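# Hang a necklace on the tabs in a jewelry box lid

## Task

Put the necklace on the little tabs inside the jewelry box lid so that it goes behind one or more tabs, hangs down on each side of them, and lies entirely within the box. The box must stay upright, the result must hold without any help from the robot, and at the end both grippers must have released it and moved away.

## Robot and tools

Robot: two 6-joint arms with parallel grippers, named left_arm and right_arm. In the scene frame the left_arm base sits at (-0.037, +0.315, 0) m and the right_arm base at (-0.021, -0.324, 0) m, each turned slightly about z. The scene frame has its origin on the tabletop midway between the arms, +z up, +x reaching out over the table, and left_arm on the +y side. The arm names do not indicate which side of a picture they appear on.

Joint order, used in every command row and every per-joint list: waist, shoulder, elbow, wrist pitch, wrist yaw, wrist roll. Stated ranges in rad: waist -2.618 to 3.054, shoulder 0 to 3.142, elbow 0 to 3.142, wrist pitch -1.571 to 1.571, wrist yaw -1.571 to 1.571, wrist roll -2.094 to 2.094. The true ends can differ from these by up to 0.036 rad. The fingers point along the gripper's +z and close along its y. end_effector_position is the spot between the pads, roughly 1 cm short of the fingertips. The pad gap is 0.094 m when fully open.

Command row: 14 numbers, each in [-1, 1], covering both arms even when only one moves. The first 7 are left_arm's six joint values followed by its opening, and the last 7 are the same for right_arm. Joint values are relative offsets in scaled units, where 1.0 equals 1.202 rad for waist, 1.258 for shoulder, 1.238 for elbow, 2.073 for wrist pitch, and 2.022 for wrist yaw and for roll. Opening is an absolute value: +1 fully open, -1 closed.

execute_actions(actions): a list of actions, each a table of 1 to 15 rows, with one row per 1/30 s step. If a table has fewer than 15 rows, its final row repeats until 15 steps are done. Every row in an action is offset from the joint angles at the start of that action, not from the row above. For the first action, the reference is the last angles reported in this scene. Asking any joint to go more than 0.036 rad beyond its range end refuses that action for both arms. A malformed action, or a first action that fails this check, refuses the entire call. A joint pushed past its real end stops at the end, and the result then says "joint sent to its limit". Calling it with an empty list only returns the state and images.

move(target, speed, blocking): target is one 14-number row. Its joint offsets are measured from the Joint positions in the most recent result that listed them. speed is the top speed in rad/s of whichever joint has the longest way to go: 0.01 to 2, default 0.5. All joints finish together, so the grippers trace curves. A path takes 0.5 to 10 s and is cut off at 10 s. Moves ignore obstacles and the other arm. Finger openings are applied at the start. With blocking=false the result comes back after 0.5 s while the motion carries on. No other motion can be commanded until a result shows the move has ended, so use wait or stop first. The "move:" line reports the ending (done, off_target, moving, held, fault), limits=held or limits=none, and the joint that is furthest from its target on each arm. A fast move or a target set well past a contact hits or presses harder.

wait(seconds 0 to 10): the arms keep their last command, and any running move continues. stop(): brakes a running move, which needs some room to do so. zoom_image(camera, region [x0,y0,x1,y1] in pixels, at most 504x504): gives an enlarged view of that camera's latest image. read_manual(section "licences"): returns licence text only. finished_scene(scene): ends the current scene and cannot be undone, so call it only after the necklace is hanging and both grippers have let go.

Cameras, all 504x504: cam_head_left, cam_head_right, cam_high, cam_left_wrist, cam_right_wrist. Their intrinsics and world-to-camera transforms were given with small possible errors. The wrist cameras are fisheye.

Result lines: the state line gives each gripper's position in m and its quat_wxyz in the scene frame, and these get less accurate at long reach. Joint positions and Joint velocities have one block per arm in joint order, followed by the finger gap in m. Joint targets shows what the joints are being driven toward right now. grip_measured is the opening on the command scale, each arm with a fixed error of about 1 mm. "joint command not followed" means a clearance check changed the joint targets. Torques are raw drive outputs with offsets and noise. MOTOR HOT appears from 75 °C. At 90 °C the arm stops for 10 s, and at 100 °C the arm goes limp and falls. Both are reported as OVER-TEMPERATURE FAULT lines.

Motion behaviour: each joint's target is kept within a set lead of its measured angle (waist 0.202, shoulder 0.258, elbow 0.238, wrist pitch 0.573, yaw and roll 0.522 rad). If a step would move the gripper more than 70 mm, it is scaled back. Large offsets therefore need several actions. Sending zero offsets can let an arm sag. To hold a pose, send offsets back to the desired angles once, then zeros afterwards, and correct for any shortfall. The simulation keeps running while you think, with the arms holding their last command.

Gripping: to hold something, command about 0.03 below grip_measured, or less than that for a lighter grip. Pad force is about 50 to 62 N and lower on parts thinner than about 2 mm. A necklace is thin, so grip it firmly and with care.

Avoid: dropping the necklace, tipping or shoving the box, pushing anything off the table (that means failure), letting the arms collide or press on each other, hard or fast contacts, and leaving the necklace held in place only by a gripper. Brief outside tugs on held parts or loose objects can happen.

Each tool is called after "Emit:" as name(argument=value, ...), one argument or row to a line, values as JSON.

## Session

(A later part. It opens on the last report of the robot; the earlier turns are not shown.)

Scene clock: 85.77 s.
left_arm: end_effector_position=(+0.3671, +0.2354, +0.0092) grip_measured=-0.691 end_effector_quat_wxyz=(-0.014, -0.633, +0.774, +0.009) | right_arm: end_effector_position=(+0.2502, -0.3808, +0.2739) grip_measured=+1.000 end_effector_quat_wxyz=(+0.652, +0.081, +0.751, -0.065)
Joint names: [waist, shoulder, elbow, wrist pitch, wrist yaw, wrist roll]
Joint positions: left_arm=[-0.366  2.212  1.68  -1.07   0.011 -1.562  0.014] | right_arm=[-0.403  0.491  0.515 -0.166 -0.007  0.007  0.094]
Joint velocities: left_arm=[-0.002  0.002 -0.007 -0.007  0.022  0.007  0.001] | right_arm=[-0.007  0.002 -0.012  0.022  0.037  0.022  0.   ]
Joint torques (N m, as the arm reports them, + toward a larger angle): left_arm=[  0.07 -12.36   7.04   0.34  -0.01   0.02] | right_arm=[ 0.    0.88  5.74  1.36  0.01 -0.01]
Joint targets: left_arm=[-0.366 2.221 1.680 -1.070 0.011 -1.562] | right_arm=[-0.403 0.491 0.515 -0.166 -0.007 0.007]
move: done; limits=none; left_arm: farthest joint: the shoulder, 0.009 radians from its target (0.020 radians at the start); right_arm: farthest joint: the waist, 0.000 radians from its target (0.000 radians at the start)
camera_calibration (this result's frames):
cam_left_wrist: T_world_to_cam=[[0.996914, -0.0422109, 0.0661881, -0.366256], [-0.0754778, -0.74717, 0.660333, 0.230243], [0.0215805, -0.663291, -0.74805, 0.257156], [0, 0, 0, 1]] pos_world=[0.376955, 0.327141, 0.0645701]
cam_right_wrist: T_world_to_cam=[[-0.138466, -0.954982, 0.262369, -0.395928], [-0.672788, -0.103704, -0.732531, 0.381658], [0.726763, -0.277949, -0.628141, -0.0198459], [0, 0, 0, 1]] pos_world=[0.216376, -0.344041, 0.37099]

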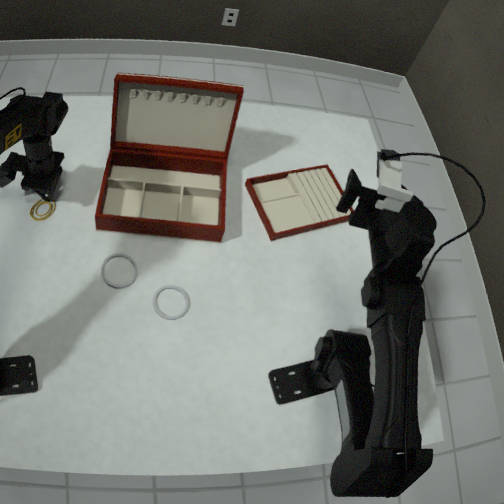

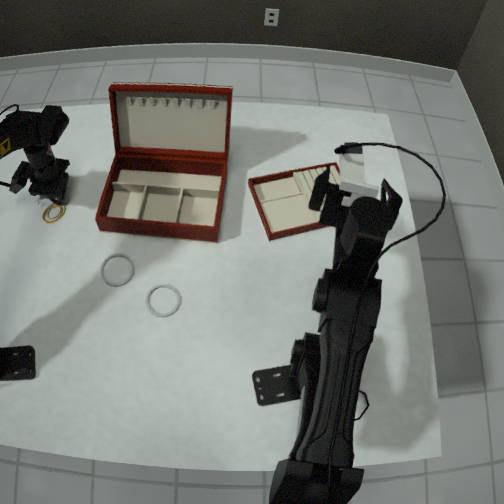

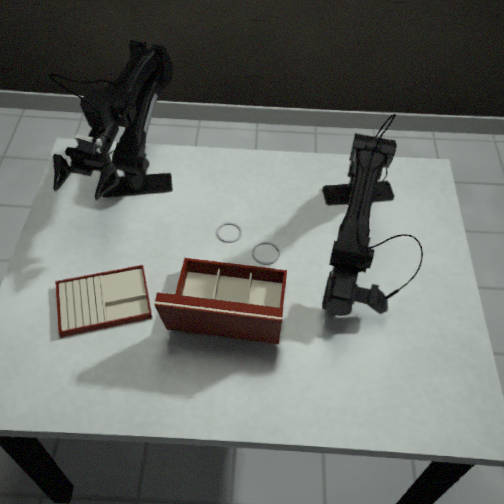

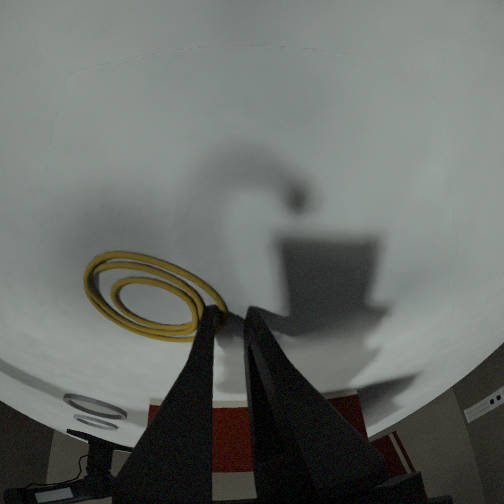

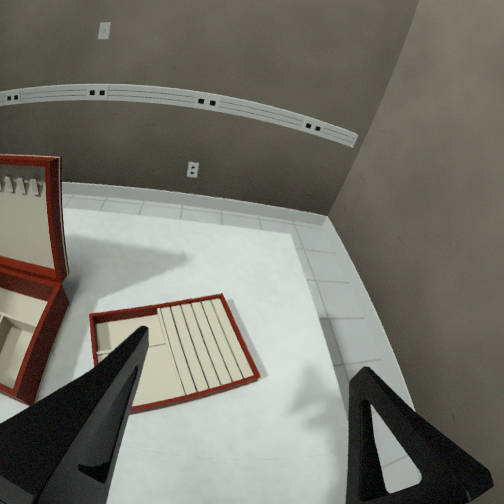

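Emit:
move(
  target=[0,0.016,0,0,0,0,-0.72,0,0,0,0,0,0,1],
  speed=0.03,
)

Emit:
move(
  target=[0,0.004,0,0,0,0,-1,0,0,0,0,0,0,1],
)

Emit:
zoom_image(
  camera="cam_left_wrist",
  region=[100,200,300,400],
)

Scene clock: 91.63 s.
left_arm: end_effector_position=(+0.3669, +0.2354, +0.0083) grip_measured=-0.719 end_effector_quat_wxyz=(-0.015, -0.633, +0.774, +0.009) | right_arm: end_effector_position=(+0.2502, -0.3808, +0.2739) grip_measured=+1.000 end_effector_quat_wxyz=(+0.652, +0.081, +0.751, -0.065)
Joint names: [waist, shoulder, elbow, wrist pitch, wrist yaw, wrist roll]
Joint positions: left_arm=[-0.366  2.215  1.68  -1.07   0.011 -1.562  0.013] | right_arm=[-0.403  0.491  0.515 -0.166 -0.007  0.007  0.094]
Joint velocities: left_arm=[-0.007 -0.007  0.012 -0.007 -0.007  0.007 -0.001] | right_arm=[ 0.022 -0.007  0.012 -0.051  0.095 -0.007  0.   ]
Joint torques (N m, as the arm reports them, + toward a larger angle): left_arm=[  0.07 -11.6    7.03   0.32   0.     0.02] | right_arm=[ 0.    0.88  5.74  1.36  0.   -0.01]
Joint targets: left_arm=[-0.366 2.232 1.680 -1.070 0.011 -1.562] | right_arm=[-0.403 0.491 0.515 -0.166 -0.007 0.007]
move: done; limits=none; left_arm: farthest joint: the shoulder, 0.018 radians from its target (0.020 radians at the start); right_arm: farthest joint: the waist, 0.000 radians from its target (0.000 radians at the start)
camera_calibration (this result's frames):
cam_left_wrist: T_world_to_cam=[[0.997036, -0.0422345, 0.0643058, -0.366066], [-0.0742414, -0.747409, 0.660203, 0.230452], [0.0201794, -0.66302, -0.74833, 0.256959], [0, 0, 0, 1]] pos_world=[0.376904, 0.32715, 0.0636858]
cam_right_wrist: T_world_to_cam=[[-0.138466, -0.954982, 0.262369, -0.395928], [-0.672788, -0.103704, -0.732531, 0.381658], [0.726763, -0.277949, -0.628141, -0.0198459], [0, 0, 0, 1]] pos_world=[0.216376, -0.344041, 0.37099]

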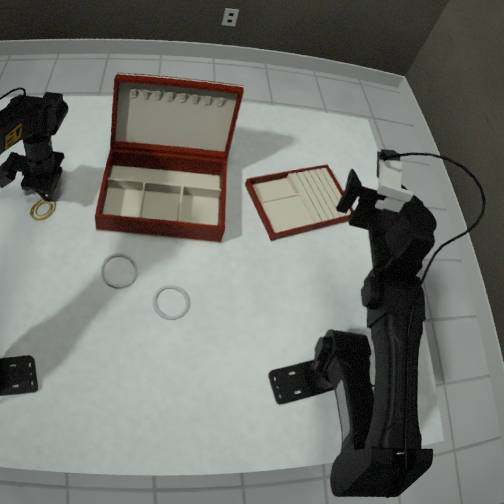

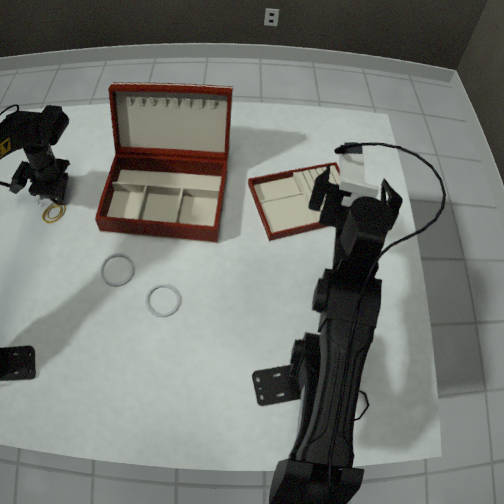

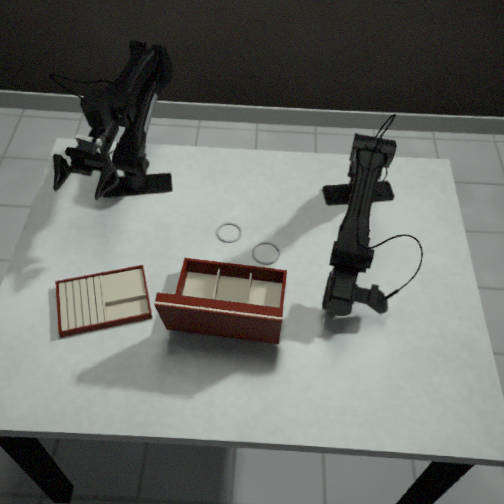

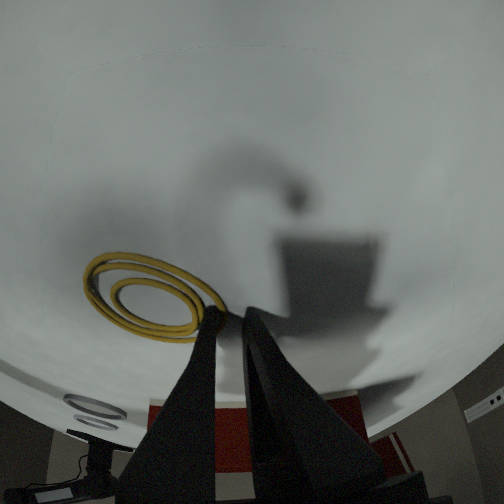

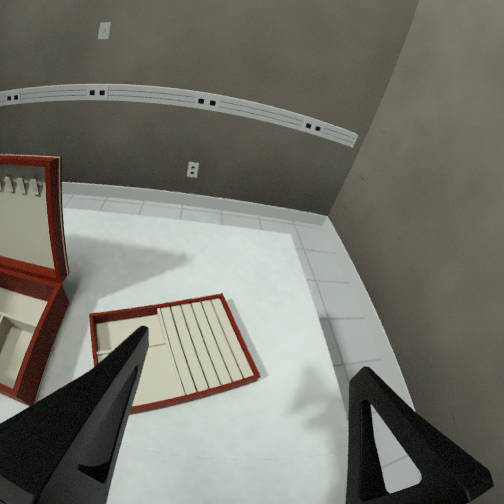

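Scene clock: 92.33 s.
left_arm: end_effector_position=(+0.3669, +0.2354, +0.0083) grip_measured=-0.977 end_effector_quat_wxyz=(-0.015, -0.633, +0.774, +0.009) | right_arm: end_effector_position=(+0.2502, -0.3808, +0.2739) grip_measured=+1.000 end_effector_quat_wxyz=(+0.652, +0.081, +0.751, -0.065)
Joint names: [waist, shoulder, elbow, wrist pitch, wrist yaw, wrist roll]
Joint positions: left_arm=[-0.366  2.215  1.68  -1.07   0.011 -1.562  0.001] | right_arm=[-0.403  0.491  0.515 -0.166 -0.007  0.007  0.094]
Joint velocities: left_arm=[-0.002  0.002 -0.002 -0.022 -0.081 -0.081 -0.   ] | right_arm=[ 0.002 -0.007  0.002 -0.022  0.022  0.051  0.   ]
Joint torques (N m, as the arm reports them, + toward a larger angle): left_arm=[  0.07 -12.7    7.04   0.34  -0.01   0.02] | right_arm=[ 0.    0.87  5.75  1.36  0.   -0.01]
Joint targets: left_arm=[-0.366 2.220 1.680 -1.070 0.011 -1.562] | right_arm=[-0.403 0.491 0.515 -0.166 -0.007 0.007]
move: done; limits=none; left_arm: farthest joint: the shoulder, 0.006 radians from its target (0.006 radians at the start); right_arm: farthest joint: the waist, 0.000 radians from its target (0.000 radians at the start)
camera_calibration (this result's frames):
cam_left_wrist: T_world_to_cam=[[0.997036, -0.0422345, 0.0643058, -0.366066], [-0.0742414, -0.747409, 0.660203, 0.230452], [0.0201794, -0.66302, -0.74833, 0.256959], [0, 0, 0, 1]] pos_world=[0.376904, 0.32715, 0.0636858]
cam_right_wrist: T_world_to_cam=[[-0.138466, -0.954982, 0.262369, -0.395928], [-0.672788, -0.103704, -0.732531, 0.381658], [0.726763, -0.277949, -0.628141, -0.0198459], [0, 0, 0, 1]] pos_world=[0.216376, -0.344041, 0.37099]

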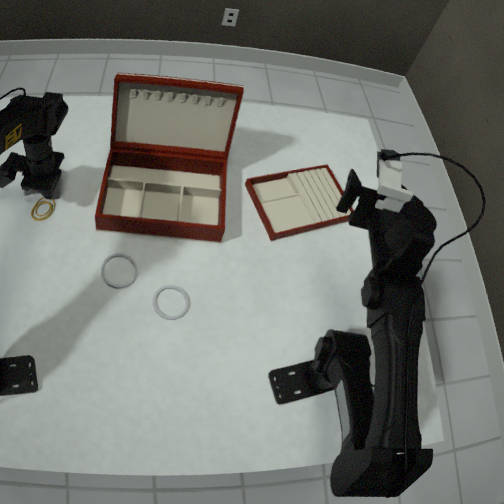

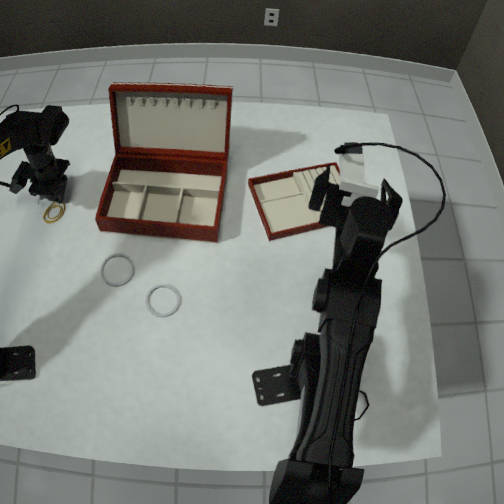

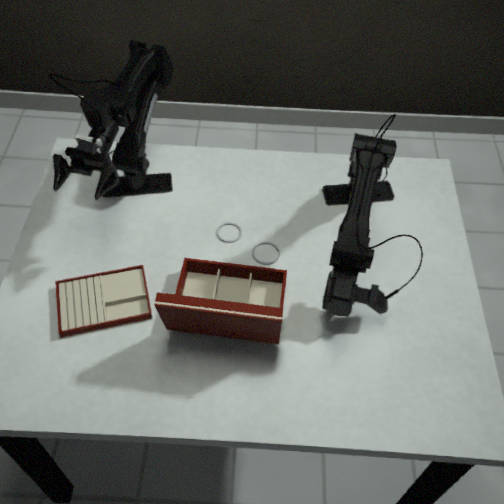

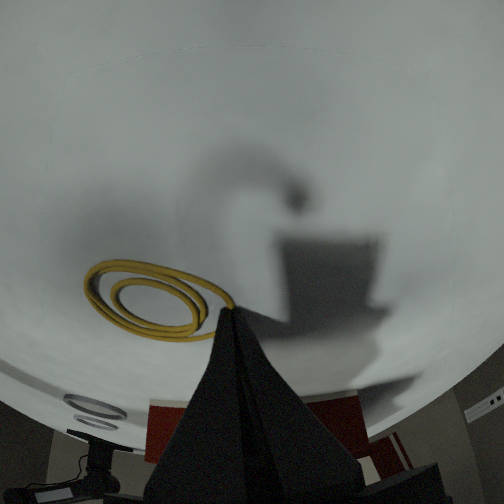

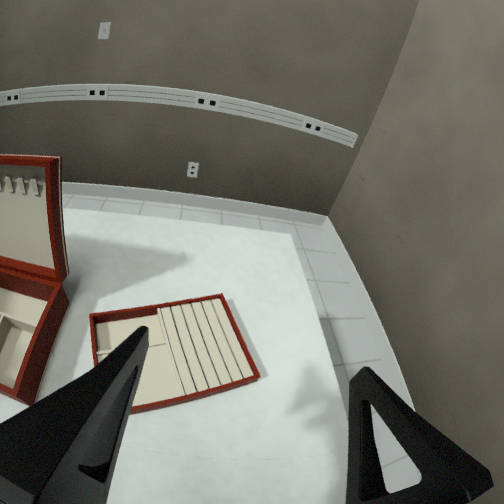

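Region (100, 200, 300, 400) of cam_left_wrist's 504x504 image, scaled by 2.520, with more detail than that image has.

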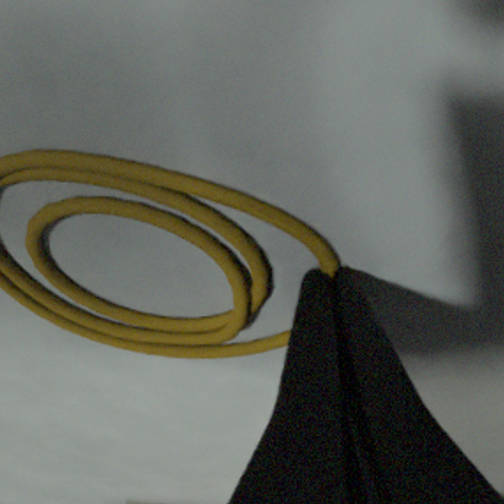

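Emit:
move(
  target=[0,-0.67,-0.24,0.225,0,0,-1,0,0,0,0,0,0,1],
  speed=0.3,
)

Scene clock: 99.20 s.
left_arm: end_effector_position=(+0.3765, +0.2336, +0.3043) grip_measured=-0.977 end_effector_quat_wxyz=(+0.297, -0.557, +0.685, -0.364) | right_arm: end_effector_position=(+0.2502, -0.3808, +0.2739) grip_measured=+1.000 end_effector_quat_wxyz=(+0.652, +0.081, +0.751, -0.065)
Joint names: [waist, shoulder, elbow, wrist pitch, wrist yaw, wrist roll]
Joint positions: left_arm=[-0.366  1.386  1.407 -0.614  0.011 -1.562  0.001] | right_arm=[-0.403  0.491  0.515 -0.166 -0.007  0.007  0.094]
Joint velocities: left_arm=[-0.022 -0.002  0.002 -0.022  0.022 -0.095 -0.001] | right_arm=[-0.002  0.007  0.007 -0.066 -0.037  0.007  0.   ]
Joint torques (N m, as the arm reports them, + toward a larger angle): left_arm=[ 0.06 -7.27  6.44  2.2  -0.01  0.02] | right_arm=[ 0.    0.88  5.75  1.35  0.01 -0.01]
Joint targets: left_arm=[-0.366 1.371 1.383 -0.604 0.011 -1.562] | right_arm=[-0.403 0.491 0.515 -0.166 -0.007 0.007]
move: off_target (left_arm); limits=none; left_arm: farthest joint: the elbow, 0.024 radians from its target (0.297 radians at the start); right_arm: farthest joint: the waist, 0.000 radians from its target (0.000 radians at the start)
camera_calibration (this result's frames):
cam_left_wrist: T_world_to_cam=[[0.488896, 0.056161, 0.870532, -0.471798], [-0.65545, -0.634865, 0.409062, 0.303315], [0.575644, -0.770579, -0.273572, 0.14855], [0, 0, 0, 1]] pos_world=[0.343957, 0.33353, 0.32728]
cam_right_wrist: T_world_to_cam=[[-0.138466, -0.954982, 0.262369, -0.395928], [-0.672788, -0.103704, -0.732531, 0.381658], [0.726763, -0.277949, -0.628141, -0.0198459], [0, 0, 0, 1]] pos_world=[0.216376, -0.344041, 0.37099]

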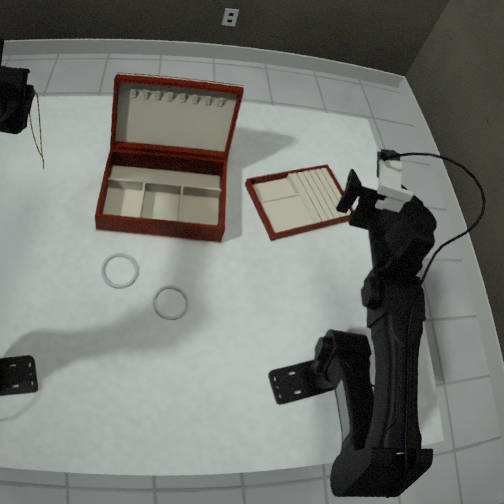

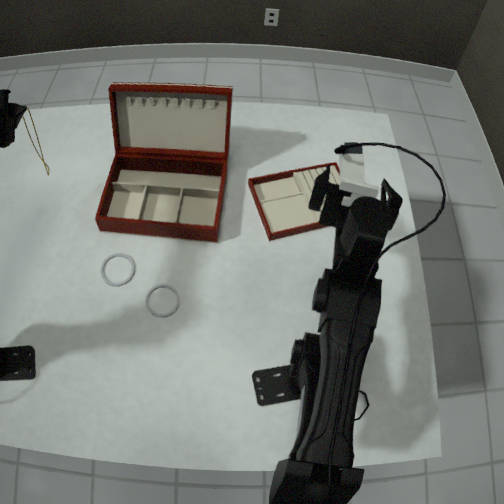

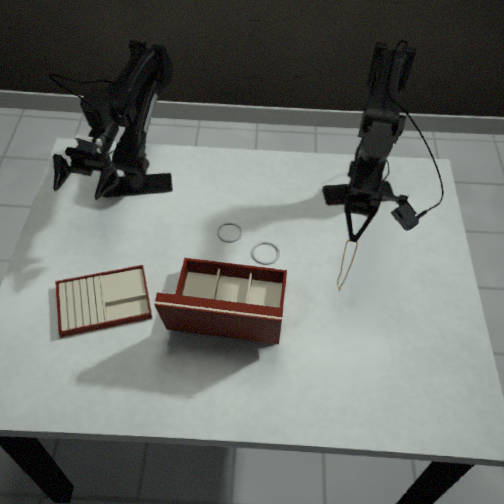

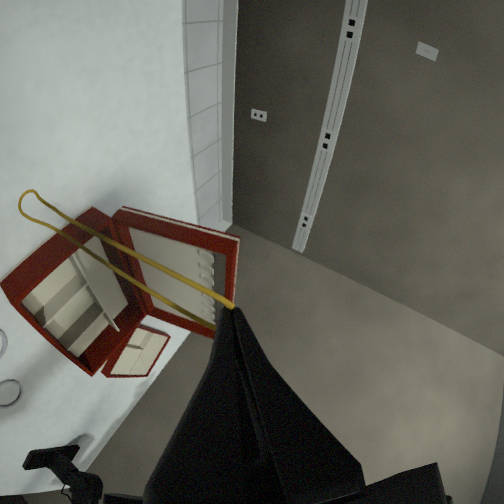

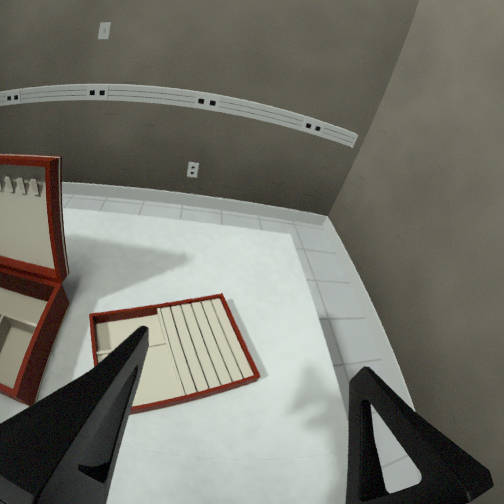

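Emit:
move(
  target=[-0.43,0.533,0.628,-0.112,-0.288,-0.228,-1,0,0,0,0,0,0,1],
  speed=0.3,
)

Scene clock: 121.03 s.
left_arm: end_effector_position=(+0.4410, +0.0316, +0.2895) grip_measured=-0.977 end_effector_quat_wxyz=(+0.323, -0.625, +0.625, -0.338) | right_arm: end_effector_position=(+0.2502, -0.3808, +0.2739) grip_measured=+1.000 end_effector_quat_wxyz=(+0.652, +0.081, +0.751, -0.065)
Joint names: [waist, shoulder, elbow, wrist pitch, wrist yaw, wrist roll]
Joint positions: left_arm=[-0.88   2.051  2.148 -0.816 -0.549 -2.022  0.001] | right_arm=[-0.403  0.491  0.515 -0.166 -0.007  0.007  0.094]
Joint velocities: left_arm=[ 0.002  0.002 -0.017  0.037 -0.007 -0.051  0.   ] | right_arm=[-0.012 -0.017 -0.012 -0.007 -0.022  0.051  0.   ]
Joint torques (N m, as the arm reports them, + toward a larger angle): left_arm=[ -0.17 -12.33  11.37   1.55  -0.46   0.01] | right_arm=[ 0.    0.88  5.74  1.36  0.   -0.01]
Joint targets: left_arm=[-0.883 2.056 2.184 -0.846 -0.571 -2.023] | right_arm=[-0.403 0.491 0.515 -0.166 -0.007 0.007]
move: off_target (left_arm); limits=none; left_arm: farthest joint: the elbow, 0.037 radians from its target (0.778 radians at the start); right_arm: farthest joint: the waist, 0.000 radians from its target (0.000 radians at the start)
camera_calibration (this result's frames):
cam_left_wrist: T_world_to_cam=[[0.472629, 0.167624, 0.865173, -0.473862], [-0.517412, -0.741934, 0.426401, 0.16094], [0.713376, -0.649181, -0.263929, -0.115639], [0, 0, 0, 1]] pos_world=[0.389727, 0.123767, 0.310827]
cam_right_wrist: T_world_to_cam=[[-0.138466, -0.954982, 0.262369, -0.395928], [-0.672788, -0.103704, -0.732531, 0.381658], [0.726763, -0.277949, -0.628141, -0.0198459], [0, 0, 0, 1]] pos_world=[0.216376, -0.344041, 0.37099]

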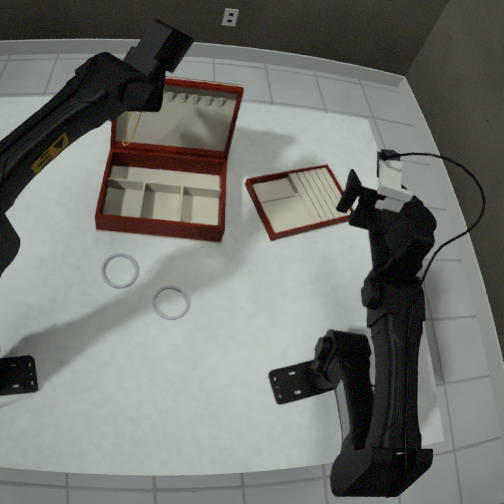

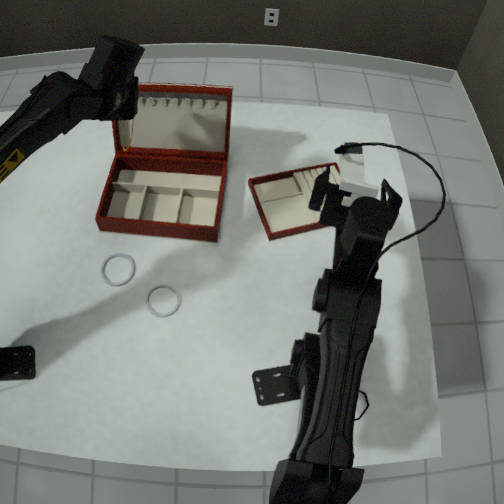

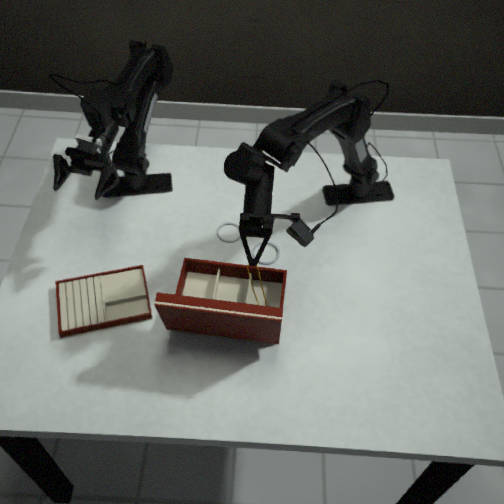

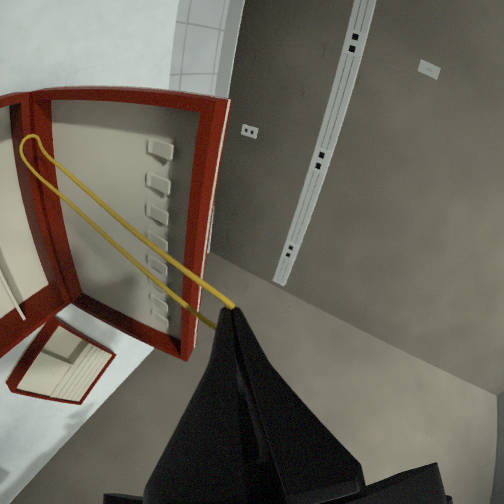

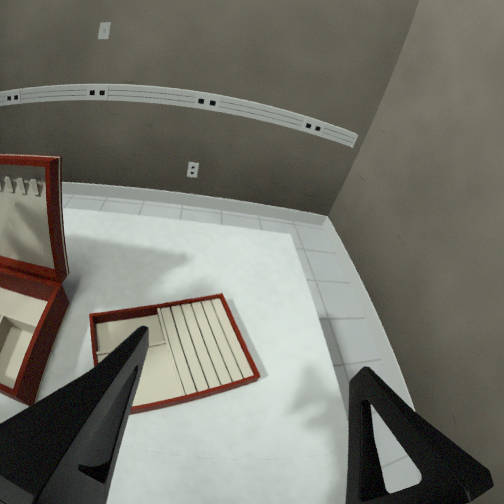

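Emit:
move(
  target=[0,-0.092,-0.315,0.134,0,0,-1,0.6,0,0,0.2,0,0,1],
  speed=0.3,
)

Scene clock: 131.13 s.
left_arm: end_effector_position=(+0.4343, +0.0374, +0.2311) grip_measured=-0.977 end_effector_quat_wxyz=(+0.323, -0.625, +0.625, -0.337) | right_arm: end_effector_position=(+0.2158, -0.1929, +0.3745) grip_measured=+1.000 end_effector_quat_wxyz=(+0.769, -0.150, +0.588, +0.201)
Joint names: [waist, shoulder, elbow, wrist pitch, wrist yaw, wrist roll]
Joint positions: left_arm=[-0.88   1.959  1.779 -0.543 -0.549 -2.022  0.001] | right_arm=[ 0.31   0.491  0.515  0.242 -0.007  0.007  0.094]
Joint velocities: left_arm=[-0.012  0.002  0.017 -0.022  0.022  0.007  0.   ] | right_arm=[ 0.017 -0.007 -0.002  0.037  0.022 -0.022  0.   ]
Joint torques (N m, as the arm reports them, + toward a larger angle): left_arm=[  0.07 -14.25   6.77   1.9   -0.23   0.03] | right_arm=[ 0.76  1.    5.62  1.27  0.01 -0.01]
Joint targets: left_arm=[-0.880 1.936 1.758 -0.539 -0.549 -2.022] | right_arm=[0.319 0.491 0.515 0.248 -0.007 0.007]
move: off_target (left_arm); limits=none; left_arm: farthest joint: the shoulder, 0.024 radians from its target (0.116 radians at the start); right_arm: farthest joint: the waist, 0.009 radians from its target (0.721 radians at the start)
camera_calibration (this result's frames):
cam_left_wrist: T_world_to_cam=[[0.474421, 0.166258, 0.864455, -0.421688], [-0.516116, -0.742984, 0.426145, 0.186198], [0.713126, -0.648331, -0.266679, -0.121801], [0, 0, 0, 1]] pos_world=[0.383017, 0.129484, 0.252701]
cam_right_wrist: T_world_to_cam=[[0.422889, -0.865825, 0.267416, -0.353493], [-0.139953, -0.353965, -0.924728, 0.360476], [0.895309, 0.353632, -0.270863, 0.0723004], [0, 0, 0, 1]] pos_world=[0.135207, -0.204035, 0.447456]

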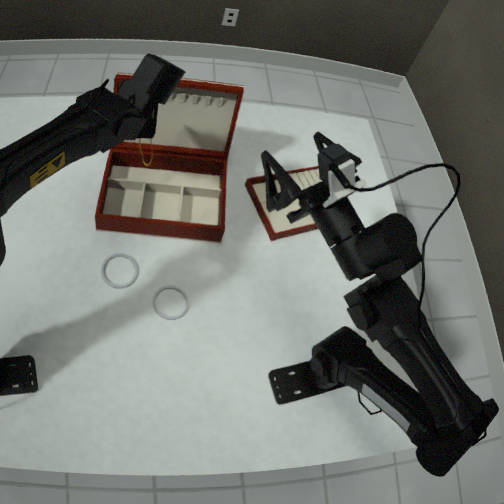

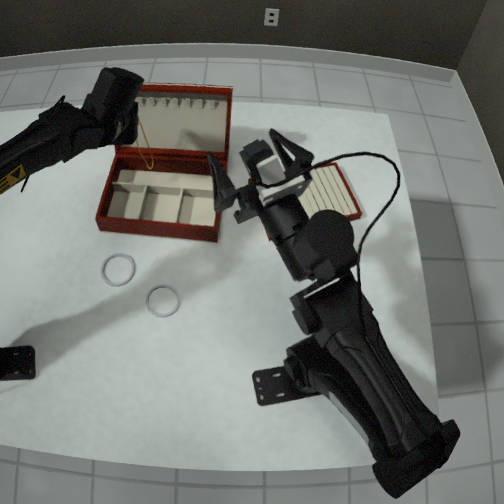

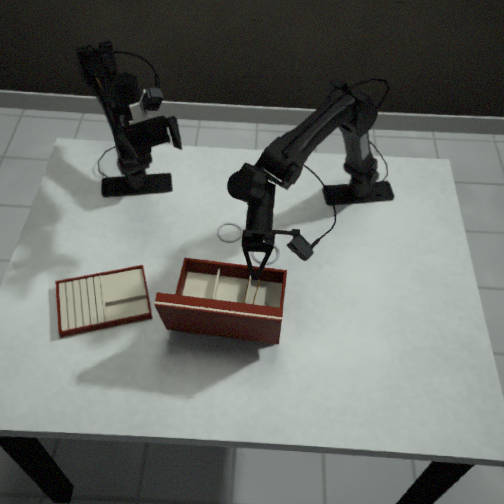

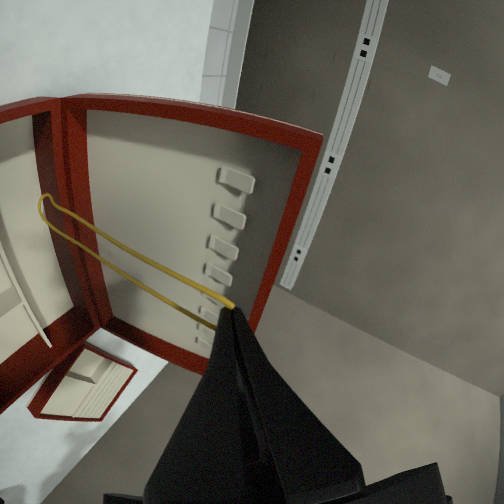

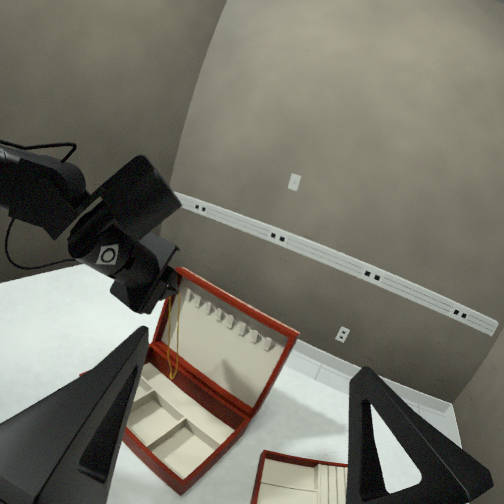

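Emit:
move(
  target=[0.058,0.156,0.212,-0.022,0.018,0.026,-1,0,0,0,0,0,0,1],
  speed=0.15,
)

Emit:
zoom_image(
  camera="cam_right_wrist",
  region=[150,250,250,350],
)

Scene clock: 145.43 s.
left_arm: end_effector_position=(+0.4862, +0.0328, +0.2201) grip_measured=-0.977 end_effector_quat_wxyz=(+0.327, -0.629, +0.621, -0.336) | right_arm: end_effector_position=(+0.2157, -0.1929, +0.3746) grip_measured=+1.000 end_effector_quat_wxyz=(+0.769, -0.150, +0.588, +0.201)
Joint names: [waist, shoulder, elbow, wrist pitch, wrist yaw, wrist roll]
Joint positions: left_arm=[-0.819  2.147  2.006 -0.559 -0.514 -1.984  0.001] | right_arm=[ 0.31   0.491  0.515  0.243 -0.007  0.007  0.094]
Joint velocities: left_arm=[ 0.002  0.002 -0.002 -0.051 -0.007 -0.022 -0.001] | right_arm=[-0.002  0.002 -0.012 -0.11  -0.051 -0.037  0.   ]
Joint torques (N m, as the arm reports them, + toward a larger angle): left_arm=[  0.67 -13.37  11.72   1.58  -0.21   0.18] | right_arm=[ 0.    1.    5.62  1.21  0.01 -0.01]
Joint targets: left_arm=[-0.810 2.155 2.041 -0.589 -0.513 -1.970] | right_arm=[0.310 0.491 0.515 0.242 -0.007 0.007]
move: off_target (left_arm); limits=none; left_arm: farthest joint: the elbow, 0.035 radians from its target (0.262 radians at the start); right_arm: farthest joint: the wrist pitch, 0.001 radians from its target (0.001 radians at the start)
camera_calibration (this result's frames):
cam_left_wrist: T_world_to_cam=[[0.468129, 0.172756, 0.866609, -0.433638], [-0.508689, -0.749226, 0.424142, 0.211281], [0.722558, -0.639388, -0.262855, -0.170355], [0, 0, 0, 1]] pos_world=[0.433567, 0.124288, 0.241403]
cam_right_wrist: T_world_to_cam=[[0.4228, -0.865874, 0.2674, -0.353502], [-0.139643, -0.353796, -0.924839, 0.360561], [0.895399, 0.353681, -0.270498, 0.0722024], [0, 0, 0, 1]] pos_world=[0.135161, -0.20406, 0.447518]

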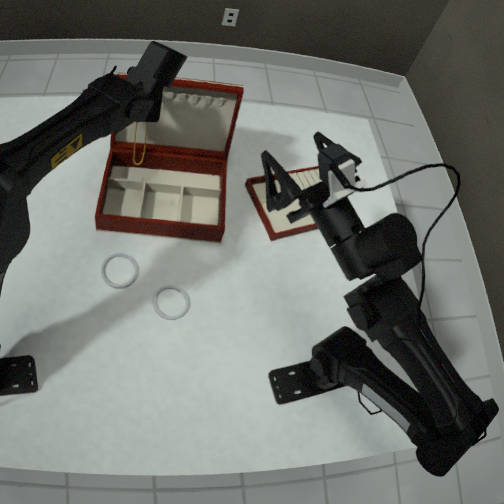

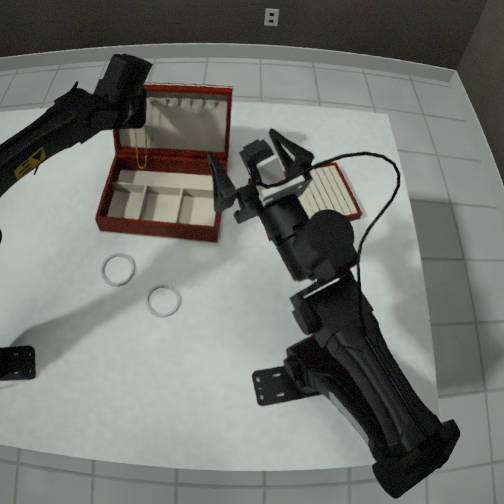

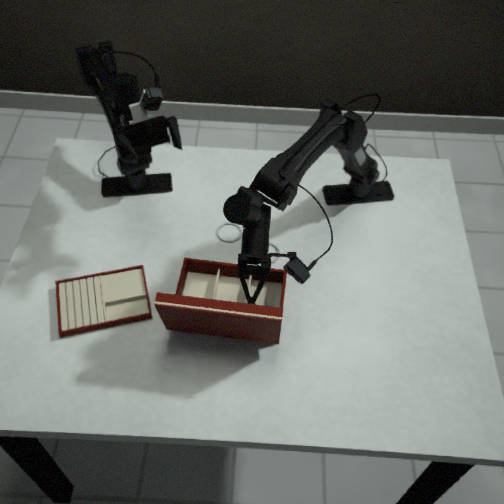

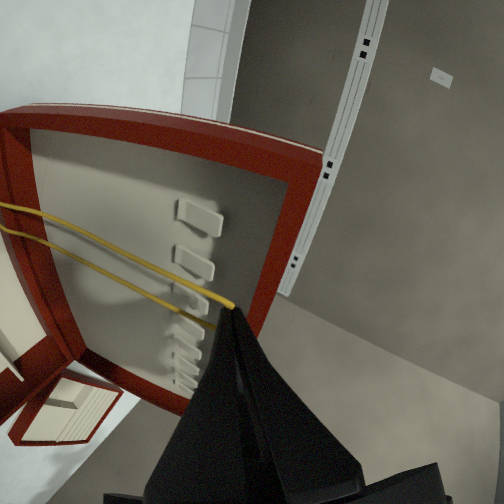

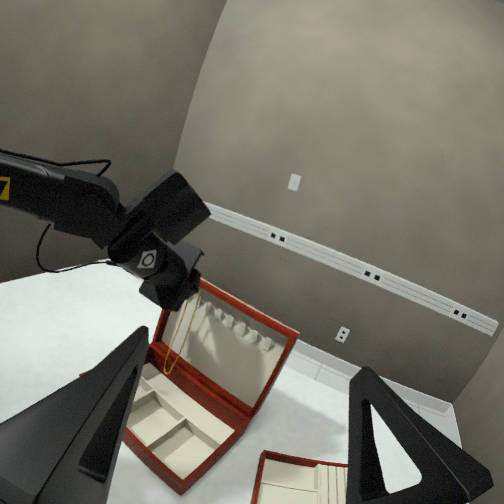

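Region (150, 250, 250, 350) of cam_right_wrist's 504x504 image, scaled by 5.040, with more detail than that image has.

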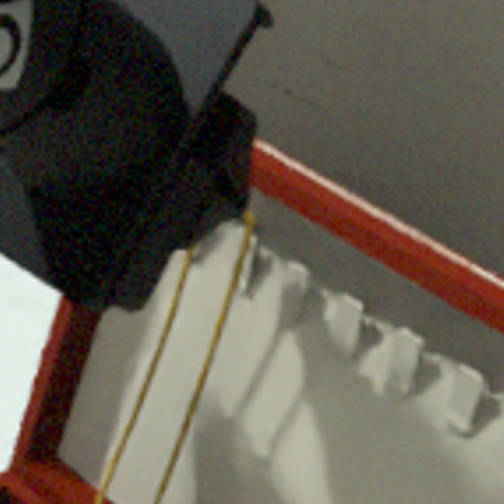

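Emit:
move(
  target=[0.022,0.032,0.05,-0.008,0,0,-1,0,0,0,0,0,0,1],
  speed=0.06,
)

Emit:
zoom_image(
  camera="cam_right_wrist",
  region=[150,250,250,350],
)

Emit:
zoom_image(
  camera="cam_left_wrist",
  region=[130,190,330,390],
)

Scene clock: 161.20 s.
left_arm: end_effector_position=(+0.4960, +0.0378, +0.2151) grip_measured=-0.977 end_effector_quat_wxyz=(+0.329, -0.634, +0.616, -0.333) | right_arm: end_effector_position=(+0.2157, -0.1929, +0.3746) grip_measured=+1.000 end_effector_quat_wxyz=(+0.769, -0.150, +0.588, +0.201)
Joint names: [waist, shoulder, elbow, wrist pitch, wrist yaw, wrist roll]
Joint positions: left_arm=[-0.802  2.177  2.036 -0.56  -0.514 -1.984  0.001] | right_arm=[ 0.31   0.491  0.515  0.243 -0.007  0.007  0.094]
Joint velocities: left_arm=[ 0.002  0.007  0.012 -0.007 -0.022  0.022  0.   ] | right_arm=[ 0.007 -0.032 -0.007 -0.066 -0.037 -0.022  0.   ]
Joint torques (N m, as the arm reports them, + toward a larger angle): left_arm=[  0.74 -13.45  11.49   1.72  -0.22   0.02] | right_arm=[ 0.    1.01  5.61  1.21  0.01 -0.01]
Joint targets: left_arm=[-0.792 2.187 2.069 -0.575 -0.514 -1.984] | right_arm=[0.310 0.491 0.515 0.243 -0.007 0.007]
move: off_target (left_arm); limits=none; left_arm: farthest joint: the elbow, 0.032 radians from its target (0.061 radians at the start); right_arm: farthest joint: the waist, 0.000 radians from its target (0.000 radians at the start)
camera_calibration (this result's frames):
cam_left_wrist: T_world_to_cam=[[0.466679, 0.179655, 0.865988, -0.434156], [-0.495547, -0.757904, 0.424282, 0.215934], [0.73256, -0.627141, -0.26467, -0.180644], [0, 0, 0, 1]] pos_world=[0.44195, 0.128366, 0.236546]
cam_right_wrist: T_world_to_cam=[[0.4228, -0.865874, 0.2674, -0.353502], [-0.139643, -0.353796, -0.924839, 0.360561], [0.895399, 0.353681, -0.270498, 0.0722024], [0, 0, 0, 1]] pos_world=[0.135161, -0.20406, 0.447518]

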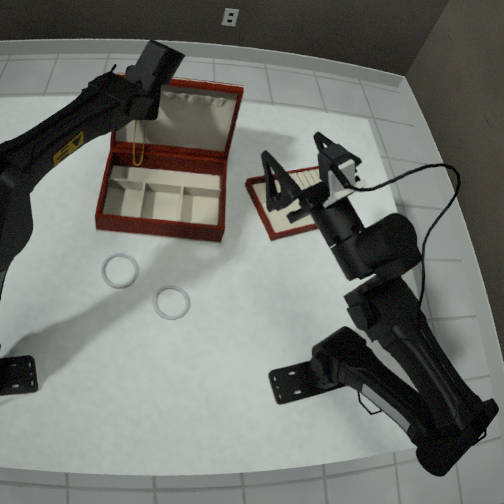

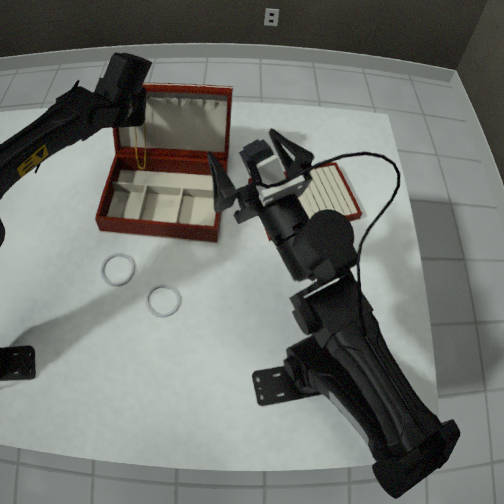

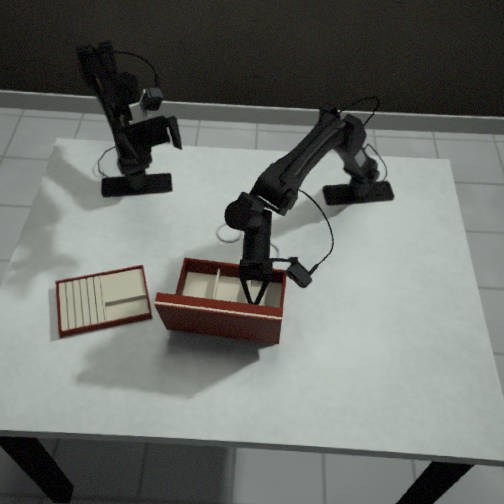

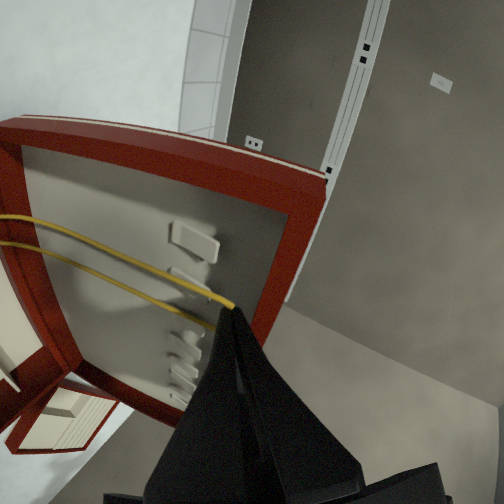

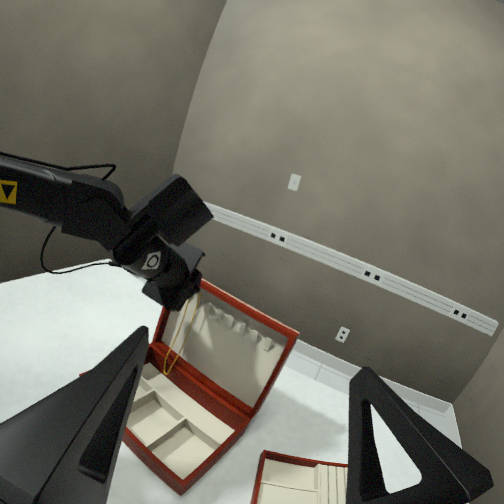

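Region (150, 250, 250, 350) of cam_right_wrist's 504x504 image, scaled by 5.040, with more detail than that image has.

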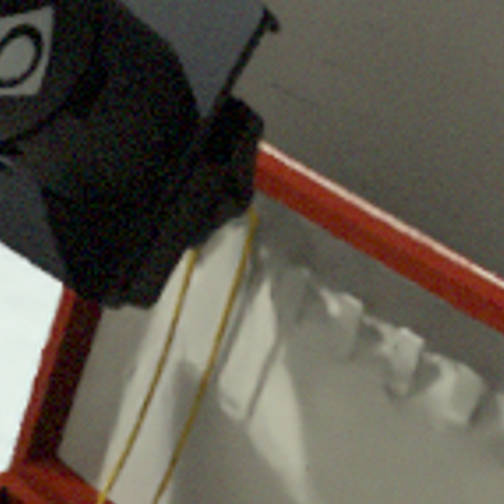

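Region (130, 190, 330, 390) of cam_left_wrist's 504x504 image, scaled by 2.520, with more detail than that image has.

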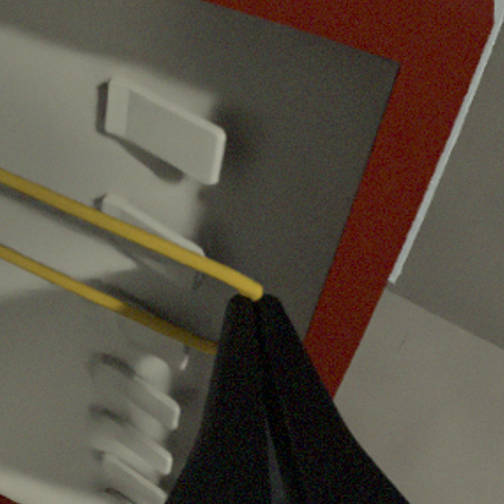

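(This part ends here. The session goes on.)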